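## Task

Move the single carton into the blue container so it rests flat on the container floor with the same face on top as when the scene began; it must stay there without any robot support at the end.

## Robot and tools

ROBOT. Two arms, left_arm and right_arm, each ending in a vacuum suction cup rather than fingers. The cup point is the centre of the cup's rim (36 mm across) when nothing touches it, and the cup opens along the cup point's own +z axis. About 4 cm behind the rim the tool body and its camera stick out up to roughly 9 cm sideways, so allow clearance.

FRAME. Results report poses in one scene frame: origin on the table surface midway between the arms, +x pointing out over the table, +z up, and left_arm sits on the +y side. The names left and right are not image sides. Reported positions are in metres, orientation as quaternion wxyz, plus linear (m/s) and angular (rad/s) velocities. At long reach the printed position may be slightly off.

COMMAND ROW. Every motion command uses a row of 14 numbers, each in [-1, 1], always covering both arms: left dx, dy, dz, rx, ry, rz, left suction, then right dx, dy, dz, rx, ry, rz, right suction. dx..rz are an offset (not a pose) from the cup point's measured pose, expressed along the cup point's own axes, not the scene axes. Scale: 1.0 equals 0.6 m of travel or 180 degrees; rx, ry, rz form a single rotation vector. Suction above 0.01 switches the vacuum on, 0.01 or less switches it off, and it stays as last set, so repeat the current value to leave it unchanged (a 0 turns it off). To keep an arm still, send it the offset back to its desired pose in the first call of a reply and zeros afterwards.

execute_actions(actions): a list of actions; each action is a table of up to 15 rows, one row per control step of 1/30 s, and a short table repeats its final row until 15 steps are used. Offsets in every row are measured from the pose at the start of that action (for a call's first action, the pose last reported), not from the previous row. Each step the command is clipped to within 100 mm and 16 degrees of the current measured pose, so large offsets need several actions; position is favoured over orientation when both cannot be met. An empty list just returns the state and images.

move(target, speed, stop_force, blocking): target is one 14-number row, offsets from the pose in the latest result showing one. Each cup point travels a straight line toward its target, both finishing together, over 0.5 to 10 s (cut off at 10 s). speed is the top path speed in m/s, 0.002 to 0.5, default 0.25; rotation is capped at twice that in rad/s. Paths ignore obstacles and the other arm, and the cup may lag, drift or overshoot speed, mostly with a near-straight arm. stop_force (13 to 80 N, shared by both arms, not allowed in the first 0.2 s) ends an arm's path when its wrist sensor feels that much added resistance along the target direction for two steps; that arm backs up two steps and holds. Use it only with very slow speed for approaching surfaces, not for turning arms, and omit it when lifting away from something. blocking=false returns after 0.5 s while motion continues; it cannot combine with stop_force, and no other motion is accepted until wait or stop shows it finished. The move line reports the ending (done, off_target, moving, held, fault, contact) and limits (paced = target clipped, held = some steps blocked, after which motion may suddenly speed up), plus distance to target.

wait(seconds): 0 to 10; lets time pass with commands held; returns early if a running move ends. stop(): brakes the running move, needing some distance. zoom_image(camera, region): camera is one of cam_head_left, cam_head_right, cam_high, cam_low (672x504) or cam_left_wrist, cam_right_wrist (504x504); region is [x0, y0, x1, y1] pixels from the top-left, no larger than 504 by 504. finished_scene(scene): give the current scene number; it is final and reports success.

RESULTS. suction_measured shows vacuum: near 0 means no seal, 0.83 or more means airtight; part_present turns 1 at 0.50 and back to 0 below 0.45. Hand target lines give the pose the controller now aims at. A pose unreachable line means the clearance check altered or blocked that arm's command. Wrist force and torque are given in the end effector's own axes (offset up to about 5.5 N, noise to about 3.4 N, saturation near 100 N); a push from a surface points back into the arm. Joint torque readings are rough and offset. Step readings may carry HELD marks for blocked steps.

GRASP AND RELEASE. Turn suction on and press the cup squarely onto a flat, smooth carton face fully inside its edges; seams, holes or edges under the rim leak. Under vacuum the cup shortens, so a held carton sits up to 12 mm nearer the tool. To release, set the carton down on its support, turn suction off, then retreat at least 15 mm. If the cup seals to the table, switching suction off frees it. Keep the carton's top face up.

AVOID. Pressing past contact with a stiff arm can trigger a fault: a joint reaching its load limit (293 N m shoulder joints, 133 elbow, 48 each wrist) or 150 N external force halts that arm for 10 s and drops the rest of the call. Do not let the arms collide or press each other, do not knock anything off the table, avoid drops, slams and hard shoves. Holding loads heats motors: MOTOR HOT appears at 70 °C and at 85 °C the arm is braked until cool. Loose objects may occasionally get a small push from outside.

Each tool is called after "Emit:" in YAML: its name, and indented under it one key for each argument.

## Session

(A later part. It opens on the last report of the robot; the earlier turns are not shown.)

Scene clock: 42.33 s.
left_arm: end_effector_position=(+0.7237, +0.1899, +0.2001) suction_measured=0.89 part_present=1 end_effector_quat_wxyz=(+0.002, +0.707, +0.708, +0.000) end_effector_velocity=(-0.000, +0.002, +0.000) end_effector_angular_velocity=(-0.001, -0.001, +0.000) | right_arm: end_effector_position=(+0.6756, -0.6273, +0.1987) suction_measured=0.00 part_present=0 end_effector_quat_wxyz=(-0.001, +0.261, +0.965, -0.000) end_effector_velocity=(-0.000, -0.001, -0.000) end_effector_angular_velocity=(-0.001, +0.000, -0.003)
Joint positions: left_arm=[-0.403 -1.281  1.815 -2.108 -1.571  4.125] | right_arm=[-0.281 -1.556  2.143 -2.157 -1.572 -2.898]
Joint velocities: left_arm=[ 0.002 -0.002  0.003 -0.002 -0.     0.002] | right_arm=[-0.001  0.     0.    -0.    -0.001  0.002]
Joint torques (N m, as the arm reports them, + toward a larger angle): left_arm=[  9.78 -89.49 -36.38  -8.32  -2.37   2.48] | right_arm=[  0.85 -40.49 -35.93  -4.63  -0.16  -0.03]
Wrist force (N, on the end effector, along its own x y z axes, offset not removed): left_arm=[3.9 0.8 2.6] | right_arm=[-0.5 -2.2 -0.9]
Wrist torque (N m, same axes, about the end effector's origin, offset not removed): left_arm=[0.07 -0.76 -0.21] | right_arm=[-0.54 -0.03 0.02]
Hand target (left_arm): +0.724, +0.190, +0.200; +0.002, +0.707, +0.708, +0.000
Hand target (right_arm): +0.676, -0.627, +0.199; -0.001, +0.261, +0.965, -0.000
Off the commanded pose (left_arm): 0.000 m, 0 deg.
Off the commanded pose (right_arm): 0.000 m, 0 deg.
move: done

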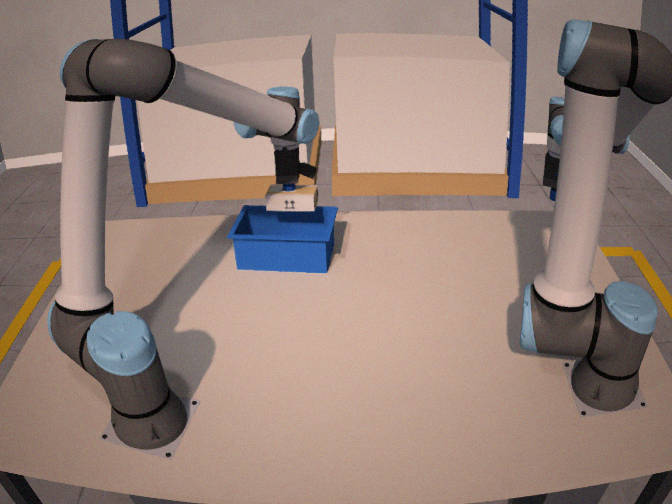

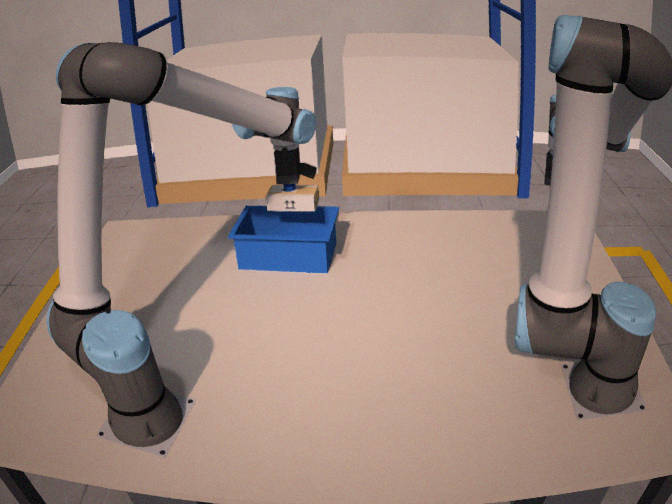

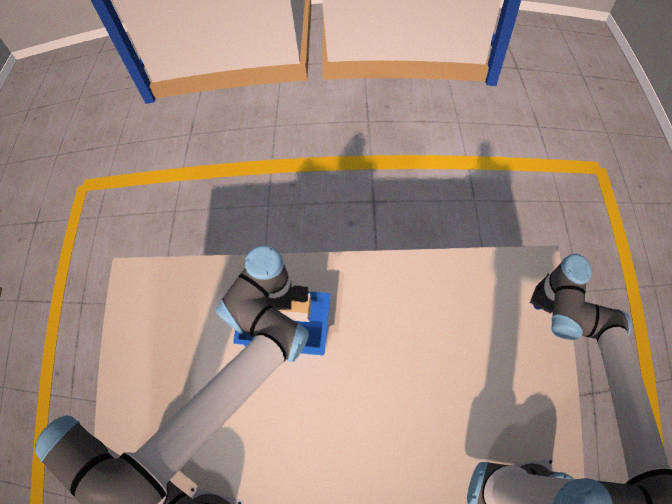

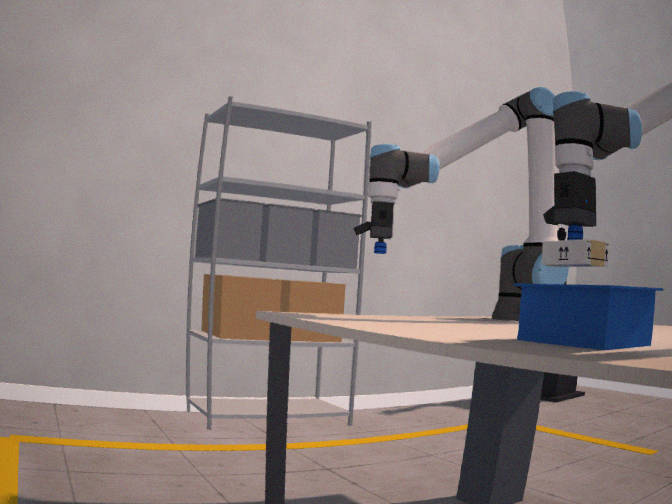

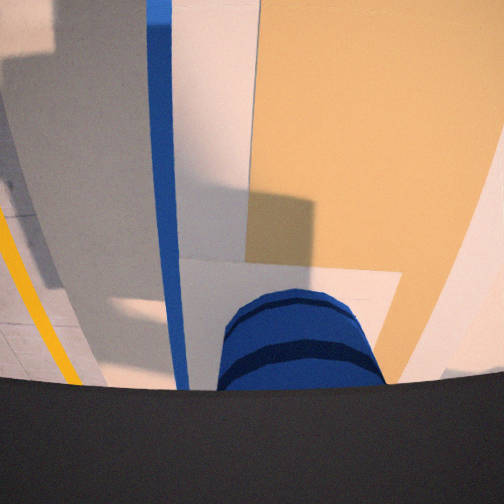

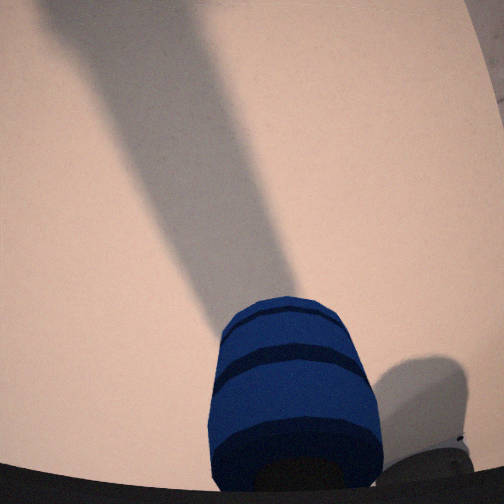

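Emit:
move:
  target: [0.035,-0.03,0.05,0,0,0,1,0,0,0,0,0,0,0]

Emit:
move:
  target: [0,0,0.18,0,0,0,1,0,0,0,0,0,0,0]
  speed: 0.12
  stop_force: 15

Emit:
move:
  target: [0,0,0.05,0,0,0,1,0,0,0,0,0,0,0]
  speed: 0.015
  stop_force: 13

Scene clock: 48.83 s.
left_arm: end_effector_position=(+0.7058, +0.2108, +0.1701) suction_measured=0.89 part_present=1 end_effector_quat_wxyz=(+0.002, +0.707, +0.708, +0.000) end_effector_velocity=(-0.000, +0.001, -0.001) end_effector_angular_velocity=(-0.001, -0.001, +0.001) | right_arm: end_effector_position=(+0.6756, -0.6273, +0.1987) suction_measured=0.00 part_present=0 end_effector_quat_wxyz=(-0.001, +0.261, +0.965, -0.000) end_effector_velocity=(+0.000, +0.001, -0.000) end_effector_angular_velocity=(+0.001, -0.000, +0.003)
Joint positions: left_arm=[-0.393 -1.29   1.888 -2.173 -1.571  4.135] | right_arm=[-0.281 -1.556  2.143 -2.157 -1.572 -2.898]
Joint velocities: left_arm=[ 0.001 -0.001  0.003 -0.004 -0.001  0.   ] | right_arm=[ 0.001  0.    -0.    -0.     0.001 -0.002]
Joint torques (N m, as the arm reports them, + toward a larger angle): left_arm=[ 14.44 -93.13 -31.01  -8.41  -1.04   2.5 ] | right_arm=[  0.56 -40.05 -37.    -3.92  -0.14   0.37]
Wrist force (N, on the end effector, along its own x y z axes, offset not removed): left_arm=[-1.3 -0.8 3.4] | right_arm=[-1.5 -5.0 -1.5]
Wrist torque (N m, same axes, about the end effector's origin, offset not removed): left_arm=[-0.01 0.06 -0.12] | right_arm=[-1.06 -0.01 0.15]
Hand target (left_arm): +0.706, +0.211, +0.170; +0.002, +0.707, +0.708, +0.000
Hand target (right_arm): +0.676, -0.627, +0.199; -0.001, +0.261, +0.965, -0.000
Off the commanded pose (left_arm): 0.000 m, 0 deg.
Off the commanded pose (right_arm): 0.000 m, 0 deg.
move: done

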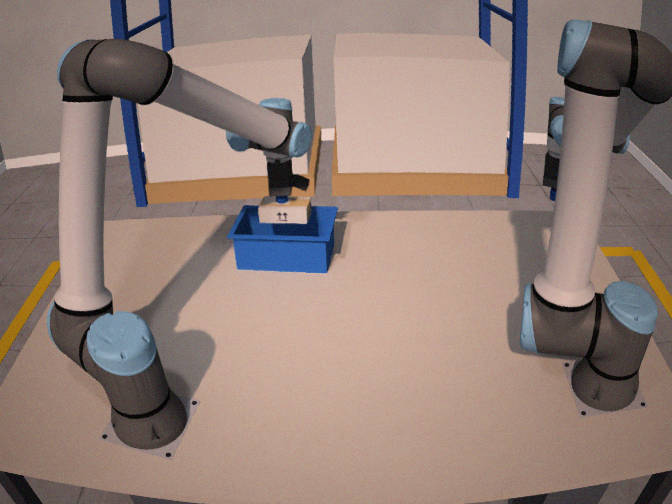

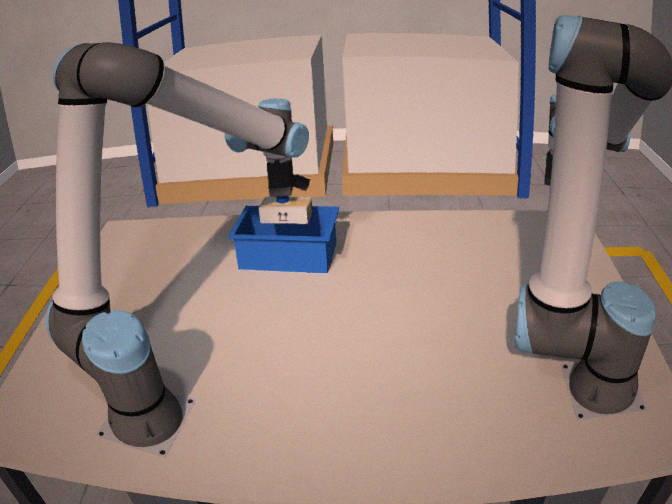

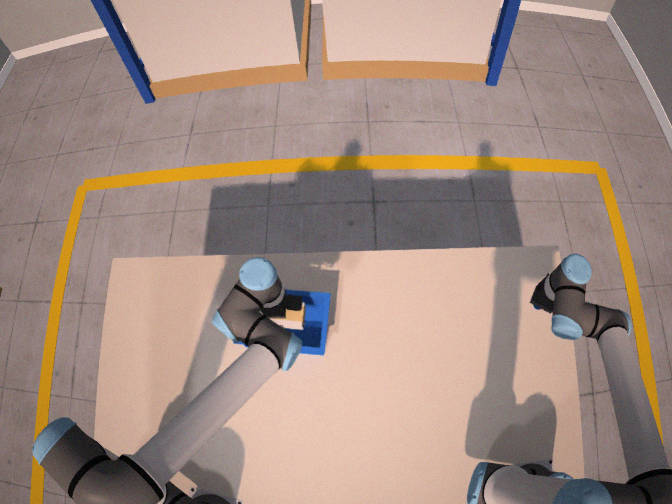

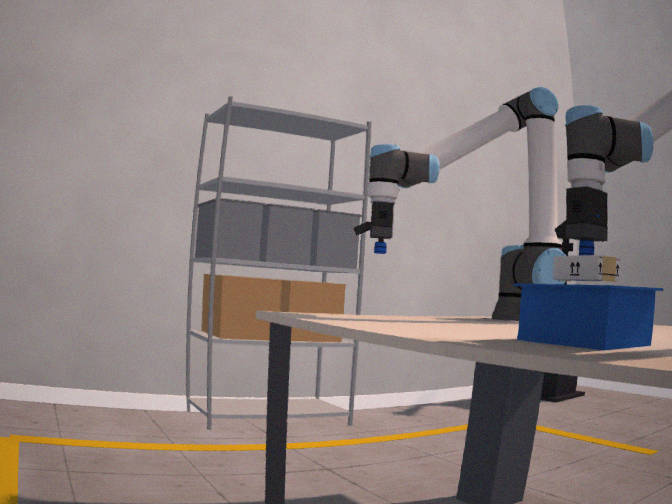

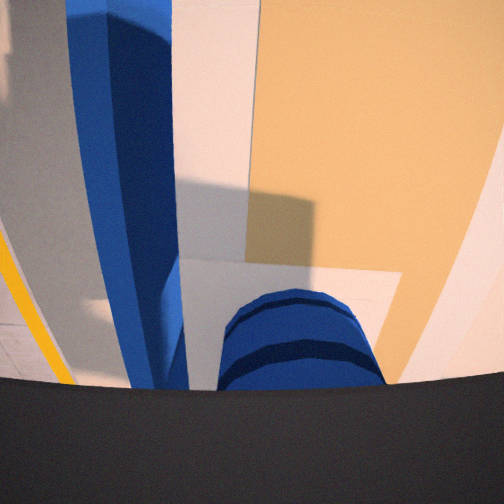

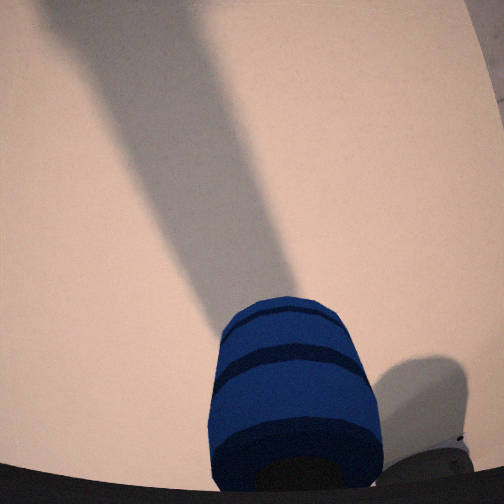

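Scene clock: 50.23 s.
left_arm: end_effector_position=(+0.7060, +0.2106, +0.0623) suction_measured=0.89 part_present=1 end_effector_quat_wxyz=(+0.002, +0.707, +0.708, +0.000) end_effector_velocity=(+0.001, -0.000, -0.001) end_effector_angular_velocity=(-0.001, -0.003, -0.000) | right_arm: end_effector_position=(+0.6756, -0.6273, +0.1987) suction_measured=0.00 part_present=0 end_effector_quat_wxyz=(-0.001, +0.261, +0.965, -0.000) end_effector_velocity=(+0.000, +0.000, -0.000) end_effector_angular_velocity=(-0.000, -0.000, -0.001)
Joint positions: left_arm=[-0.393 -1.169  1.957 -2.363 -1.571  4.135] | right_arm=[-0.281 -1.556  2.143 -2.157 -1.572 -2.898]
Joint velocities: left_arm=[-0.     0.002  0.001 -0.005  0.001  0.   ] | right_arm=[ 0.     0.001  0.    -0.001 -0.     0.001]
Joint torques (N m, as the arm reports them, + toward a larger angle): left_arm=[ 10.66 -56.18 -26.81  -8.5   -2.31   0.81] | right_arm=[ -0.35 -43.08 -36.56  -4.2    0.18   0.06]
Wrist force (N, on the end effector, along its own x y z axes, offset not removed): left_arm=[1.7 -0.5 2.5] | right_arm=[-0.8 -7.1 -3.3]
Wrist torque (N m, same axes, about the end effector's origin, offset not removed): left_arm=[0.01 -0.53 -0.12] | right_arm=[-1.34 -0.06 -0.12]
Hand target (left_arm): +0.706, +0.211, +0.062; +0.002, +0.707, +0.708, +0.000
Hand target (right_arm): +0.676, -0.627, +0.199; -0.001, +0.261, +0.965, -0.000
Off the commanded pose (left_arm): 0.000 m, 0 deg.
Off the commanded pose (right_arm): 0.000 m, 0 deg.
move: done

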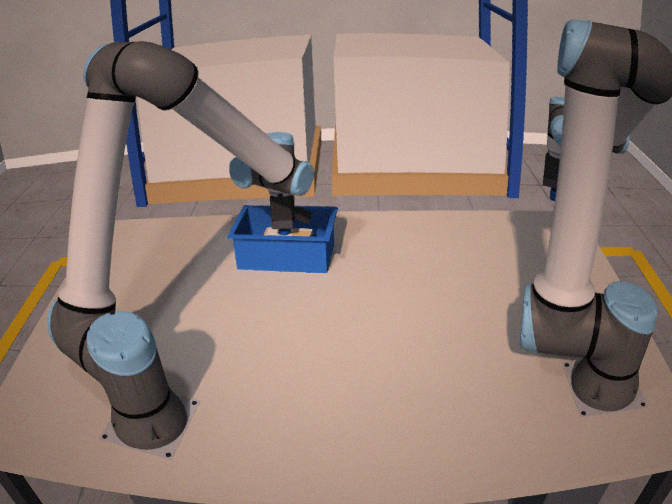

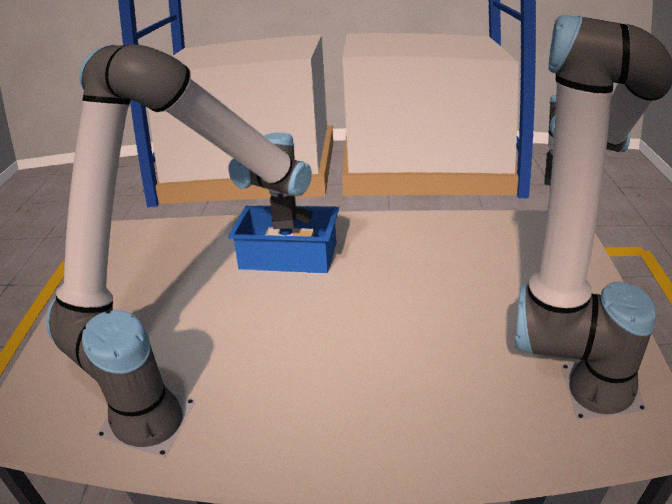

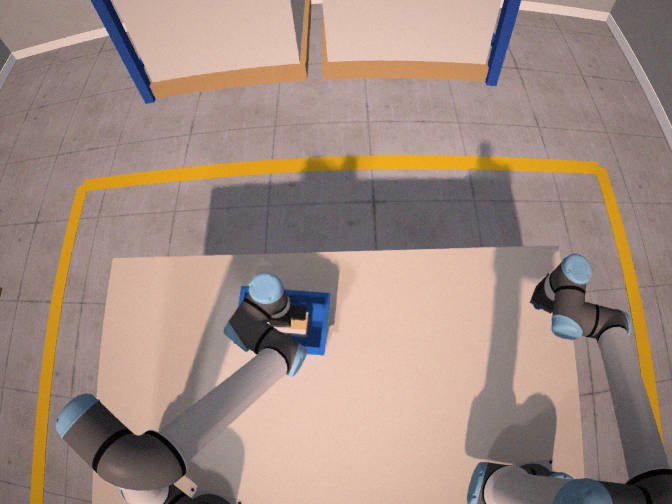

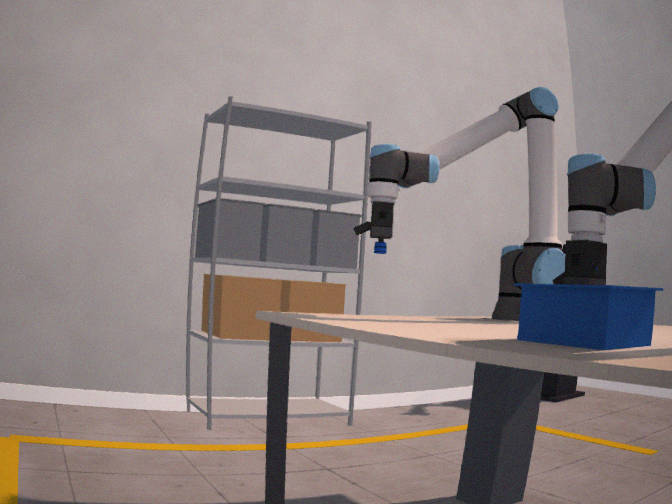

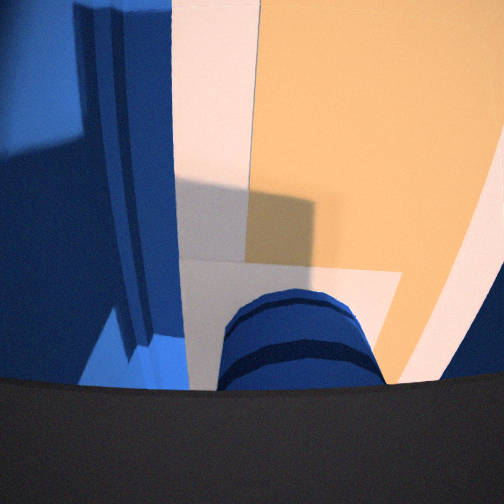

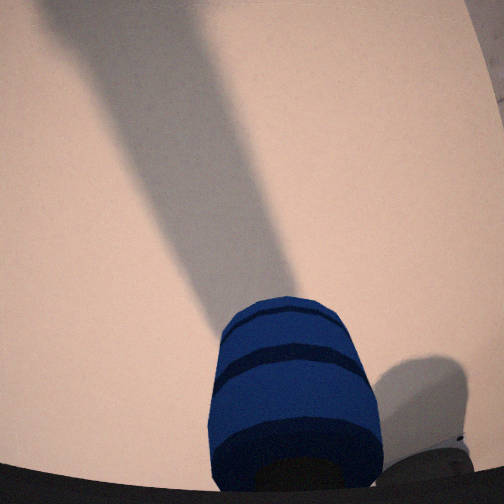

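Scene clock: 51.47 s.
left_arm: end_effector_position=(+0.7061, +0.2105, +0.0496) suction_measured=0.90 part_present=1 end_effector_quat_wxyz=(+0.002, +0.707, +0.708, +0.000) end_effector_velocity=(-0.002, +0.000, +0.002) end_effector_angular_velocity=(+0.003, +0.006, -0.001) | right_arm: end_effector_position=(+0.6756, -0.6273, +0.1987) suction_measured=0.00 part_present=0 end_effector_quat_wxyz=(-0.001, +0.261, +0.965, -0.000) end_effector_velocity=(-0.000, -0.000, -0.000) end_effector_angular_velocity=(+0.000, +0.001, +0.001)
Joint positions: left_arm=[-0.393 -1.153  1.963 -2.385 -1.571  4.135] | right_arm=[-0.281 -1.556  2.143 -2.157 -1.572 -2.898]
Joint velocities: left_arm=[-0.001 -0.004 -0.001  0.012 -0.    -0.001] | right_arm=[-0.     0.     0.     0.     0.    -0.001]
Joint torques (N m, as the arm reports them, + toward a larger angle): left_arm=[  6.11 -67.29 -21.25   6.24  -1.81   1.99] | right_arm=[  0.4  -41.83 -37.96  -4.28   0.22   0.19]
Wrist force (N, on the end effector, along its own x y z axes, offset not removed): left_arm=[-1.2 5.3 -37.1] | right_arm=[-0.1 -5.4 0.6]
Wrist torque (N m, same axes, about the end effector's origin, offset not removed): left_arm=[0.29 -0.29 -0.04] | right_arm=[-1.19 -0.10 0.03]
Hand target (left_arm): +0.706, +0.211, +0.050; +0.002, +0.707, +0.708, +0.000
Hand target (right_arm): +0.676, -0.627, +0.199; -0.001, +0.261, +0.965, -0.000
Off the commanded pose (left_arm): 0.017 m, 0 deg.
Off the commanded pose (right_arm): 0.000 m, 0 deg.
move: contact (left_arm)

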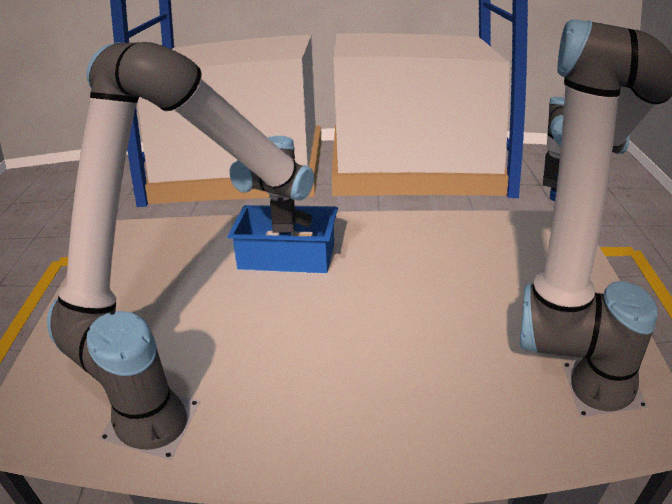

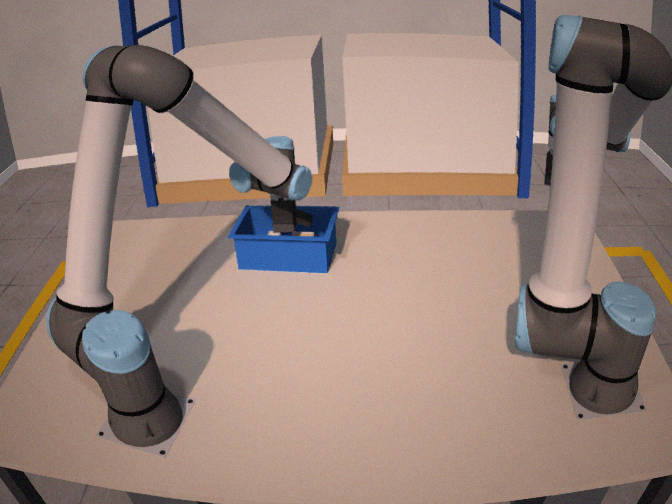

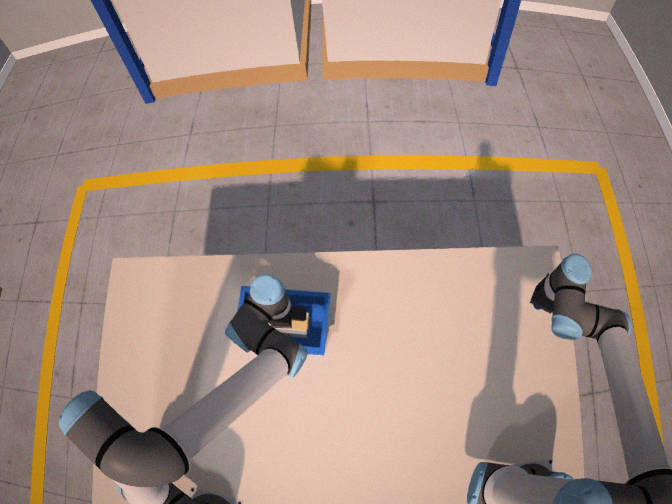

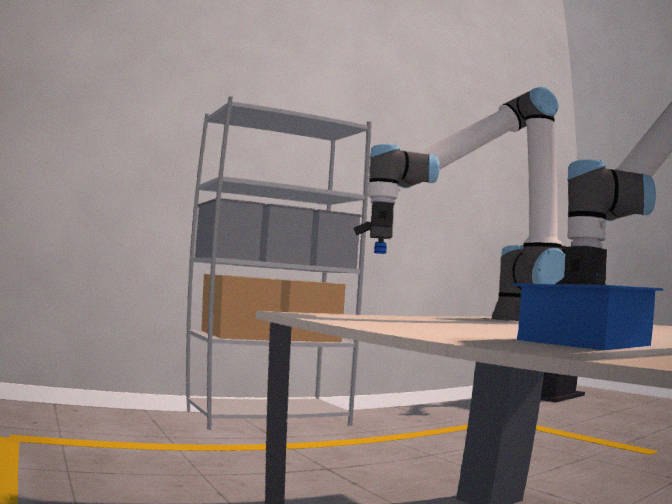

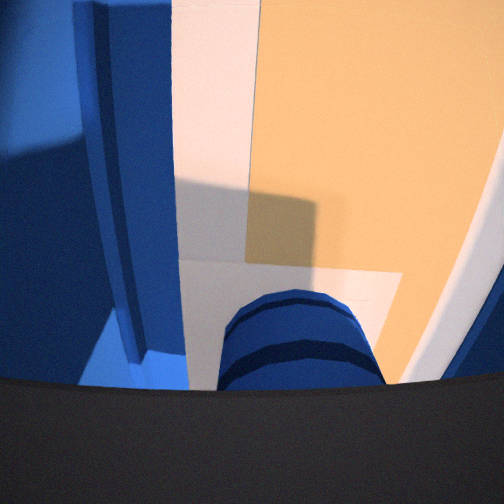

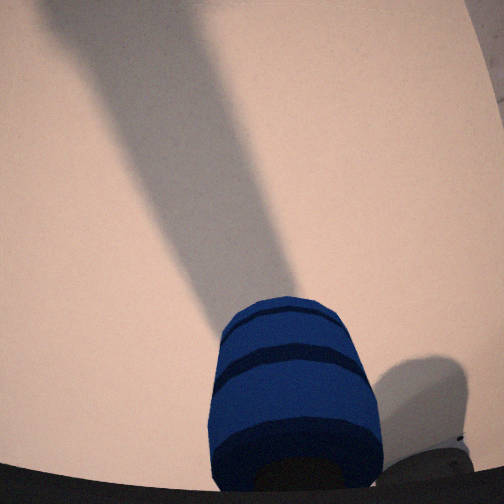

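Emit:
execute_actions:
  actions:
    - [[0,0,-0.003,0,0,0,0,0,0,0,0,0,0,0]]

Emit:
move:
  target: [0,0,-0.25,0,0,0,0,0,0,0,0,0,0,0]

Scene clock: 56.90 s.
left_arm: end_effector_position=(+0.7061, +0.2105, +0.0514) suction_measured=0.00 part_present=0 end_effector_quat_wxyz=(+0.002, +0.707, +0.708, +0.000) end_effector_velocity=(-0.000, +0.000, +0.000) end_effector_angular_velocity=(-0.000, +0.001, +0.000) | right_arm: end_effector_position=(+0.6756, -0.6273, +0.1987) suction_measured=0.00 part_present=0 end_effector_quat_wxyz=(-0.001, +0.261, +0.965, -0.000) end_effector_velocity=(+0.000, +0.000, -0.000) end_effector_angular_velocity=(+0.000, -0.001, -0.000)
Joint positions: left_arm=[-0.393 -1.155  1.963 -2.382 -1.571  4.135] | right_arm=[-0.281 -1.556  2.143 -2.157 -1.572 -2.898]
Joint velocities: left_arm=[ 0.    -0.    -0.     0.001 -0.     0.   ] | right_arm=[ 0.     0.001 -0.    -0.001  0.     0.   ]
Joint torques (N m, as the arm reports them, + toward a larger angle): left_arm=[  7.56 -80.87 -35.24   1.41  -0.09   1.74] | right_arm=[  2.65 -41.45 -37.03  -4.03  -0.17   0.78]
Wrist force (N, on the end effector, along its own x y z axes, offset not removed): left_arm=[-0.2 -0.2 -11.4] | right_arm=[-2.9 -3.3 0.9]
Wrist torque (N m, same axes, about the end effector's origin, offset not removed): left_arm=[0.08 -0.23 -0.14] | right_arm=[-0.58 0.19 0.03]
Hand target (left_arm): +0.706, +0.211, +0.051; +0.002, +0.707, +0.708, +0.000
Hand target (right_arm): +0.676, -0.627, +0.199; -0.001, +0.261, +0.965, -0.000
Off the commanded pose (left_arm): 0.000 m, 0 deg.
Off the commanded pose (right_arm): 0.000 m, 0 deg.
Step readings (end_effector_position):
0: left_arm (+0.7060, +0.2106, +0.0501) | right_arm (+0.6756, -0.6273, +0.1987)
1: left_arm (+0.7060, +0.2106, +0.0501) | right_arm (+0.6756, -0.6273, +0.1987)
2: left_arm (+0.7061, +0.2105, +0.0503) | right_arm (+0.6756, -0.6273, +0.1987)
4: left_arm (+0.7061, +0.2105, +0.0508) | right_arm (+0.6756, -0.6273, +0.1987)
8: left_arm (+0.7061, +0.2105, +0.0513) | right_arm (+0.6756, -0.6273, +0.1987)
15: end_effector_position above

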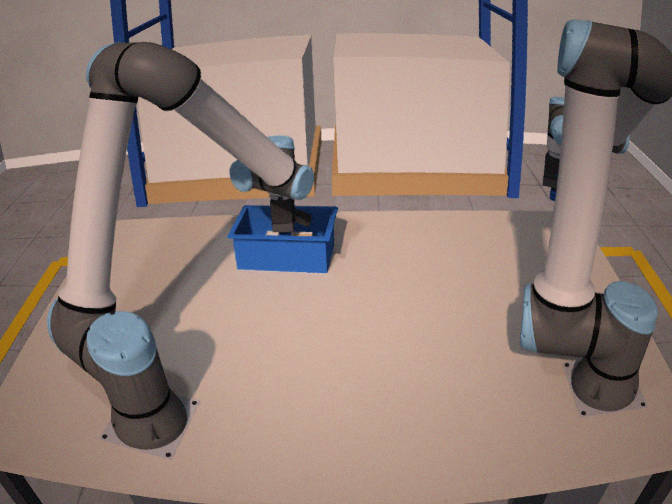

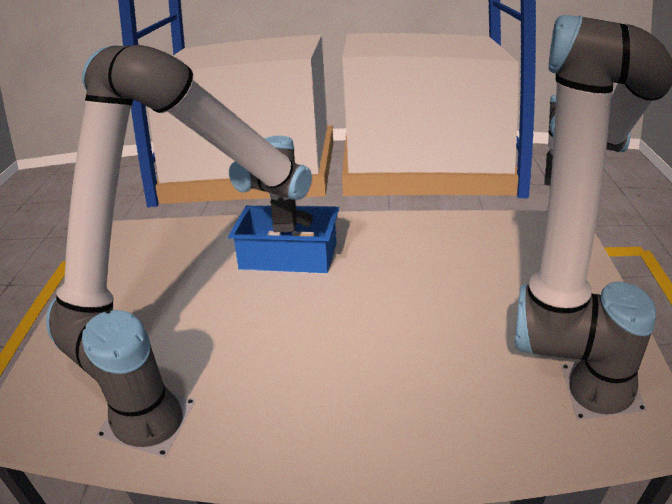

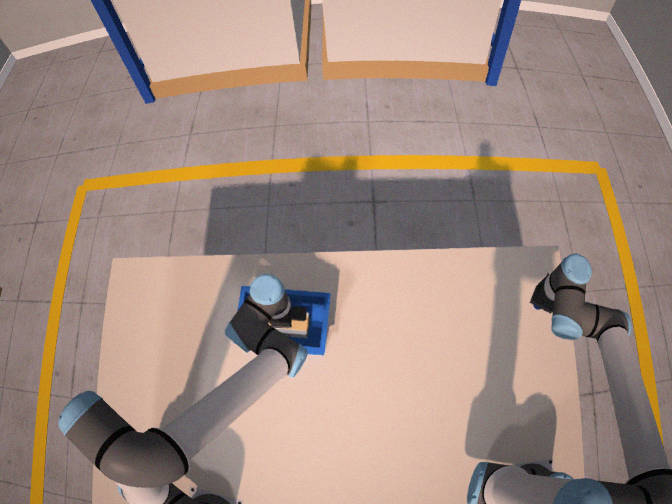

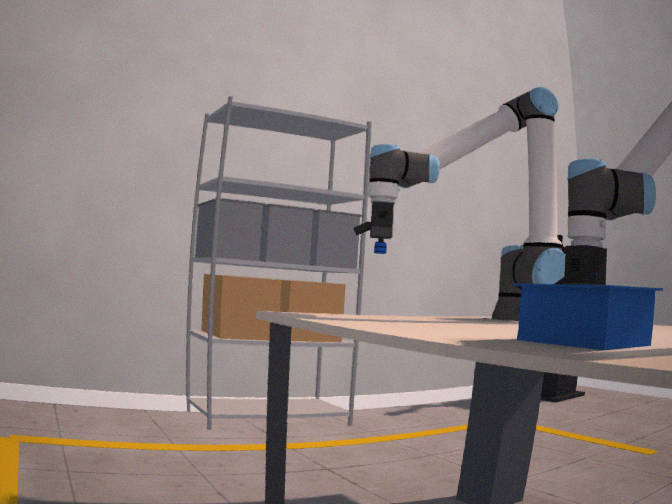

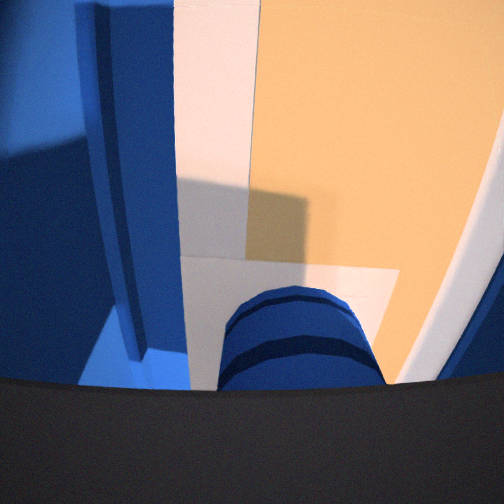

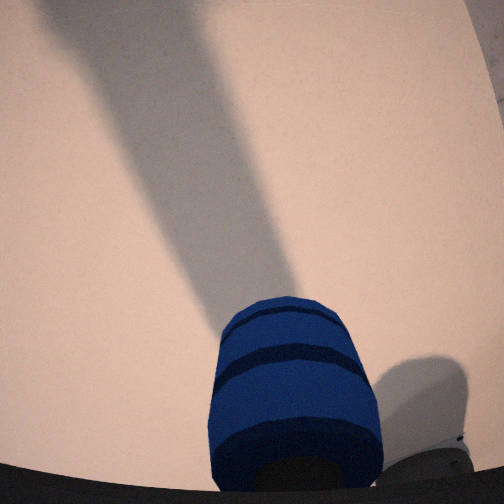

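Scene clock: 58.07 s.
left_arm: end_effector_position=(+0.7057, +0.2108, +0.2012) suction_measured=0.00 part_present=0 end_effector_quat_wxyz=(+0.002, +0.707, +0.708, +0.000) end_effector_velocity=(-0.000, +0.000, +0.001) end_effector_angular_velocity=(+0.000, +0.001, +0.000) | right_arm: end_effector_position=(+0.6756, -0.6273, +0.1987) suction_measured=0.00 part_present=0 end_effector_quat_wxyz=(-0.001, +0.261, +0.965, -0.000) end_effector_velocity=(+0.000, -0.001, +0.001) end_effector_angular_velocity=(-0.000, -0.001, -0.001)
Joint positions: left_arm=[-0.393 -1.319  1.862 -2.119 -1.571  4.135] | right_arm=[-0.281 -1.556  2.143 -2.157 -1.572 -2.898]
Joint velocities: left_arm=[ 0.    -0.001 -0.002  0.004 -0.001 -0.   ] | right_arm=[-0.001 -0.001 -0.    -0.     0.     0.   ]
Joint torques (N m, as the arm reports them, + toward a larger angle): left_arm=[-12.01 -86.79 -49.91  -0.45  -1.07  -2.35] | right_arm=[ -0.38 -41.05 -37.47  -4.62   0.37  -0.05]
Wrist force (N, on the end effector, along its own x y z axes, offset not removed): left_arm=[-0.6 -2.4 0.2] | right_arm=[2.4 -3.3 -2.2]
Wrist torque (N m, same axes, about the end effector's origin, offset not removed): left_arm=[-0.21 -0.07 -0.22] | right_arm=[-0.68 -0.65 -0.04]
Hand target (left_arm): +0.706, +0.211, +0.201; +0.002, +0.707, +0.708, +0.000
Hand target (right_arm): +0.676, -0.627, +0.199; -0.001, +0.261, +0.965, -0.000
Off the commanded pose (left_arm): 0.000 m, 0 deg.
Off the commanded pose (right_arm): 0.000 m, 0 deg.
move: done

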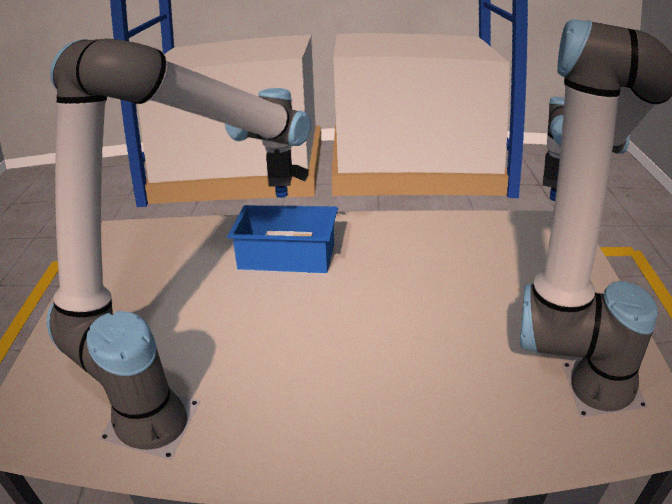

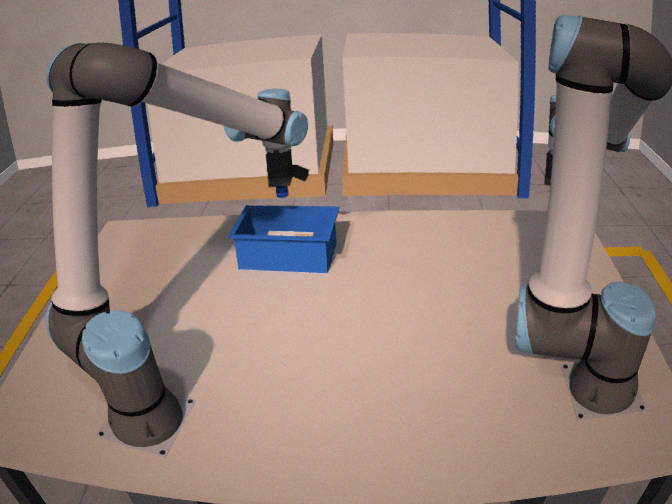

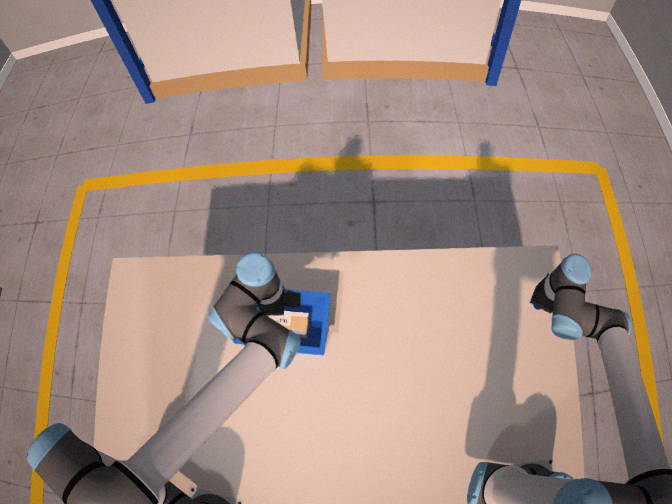

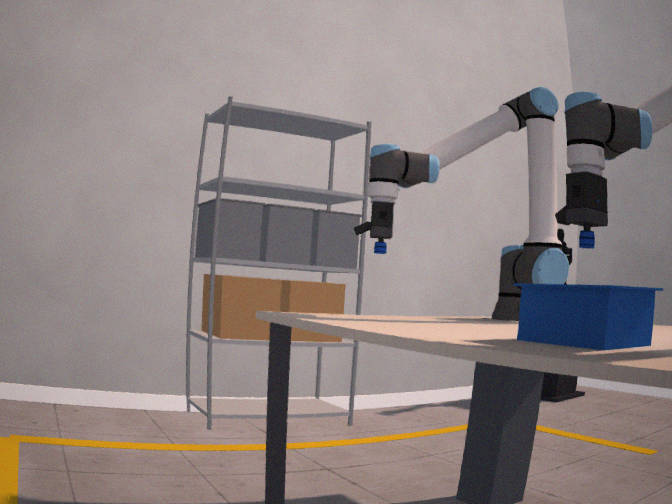

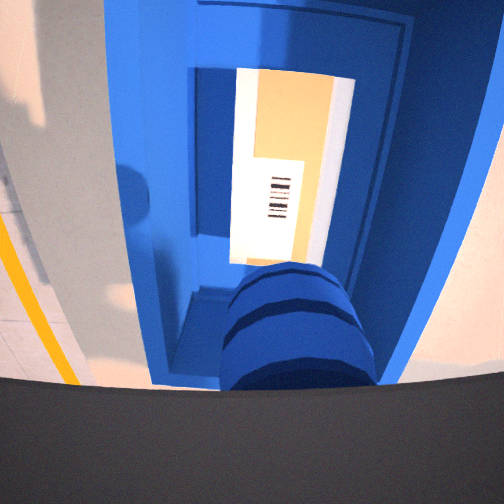

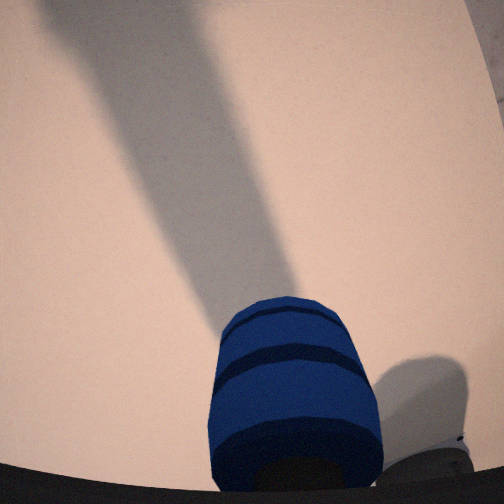

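Emit:
finished_scene:
  scene: 1

The scene is finished: the task was done.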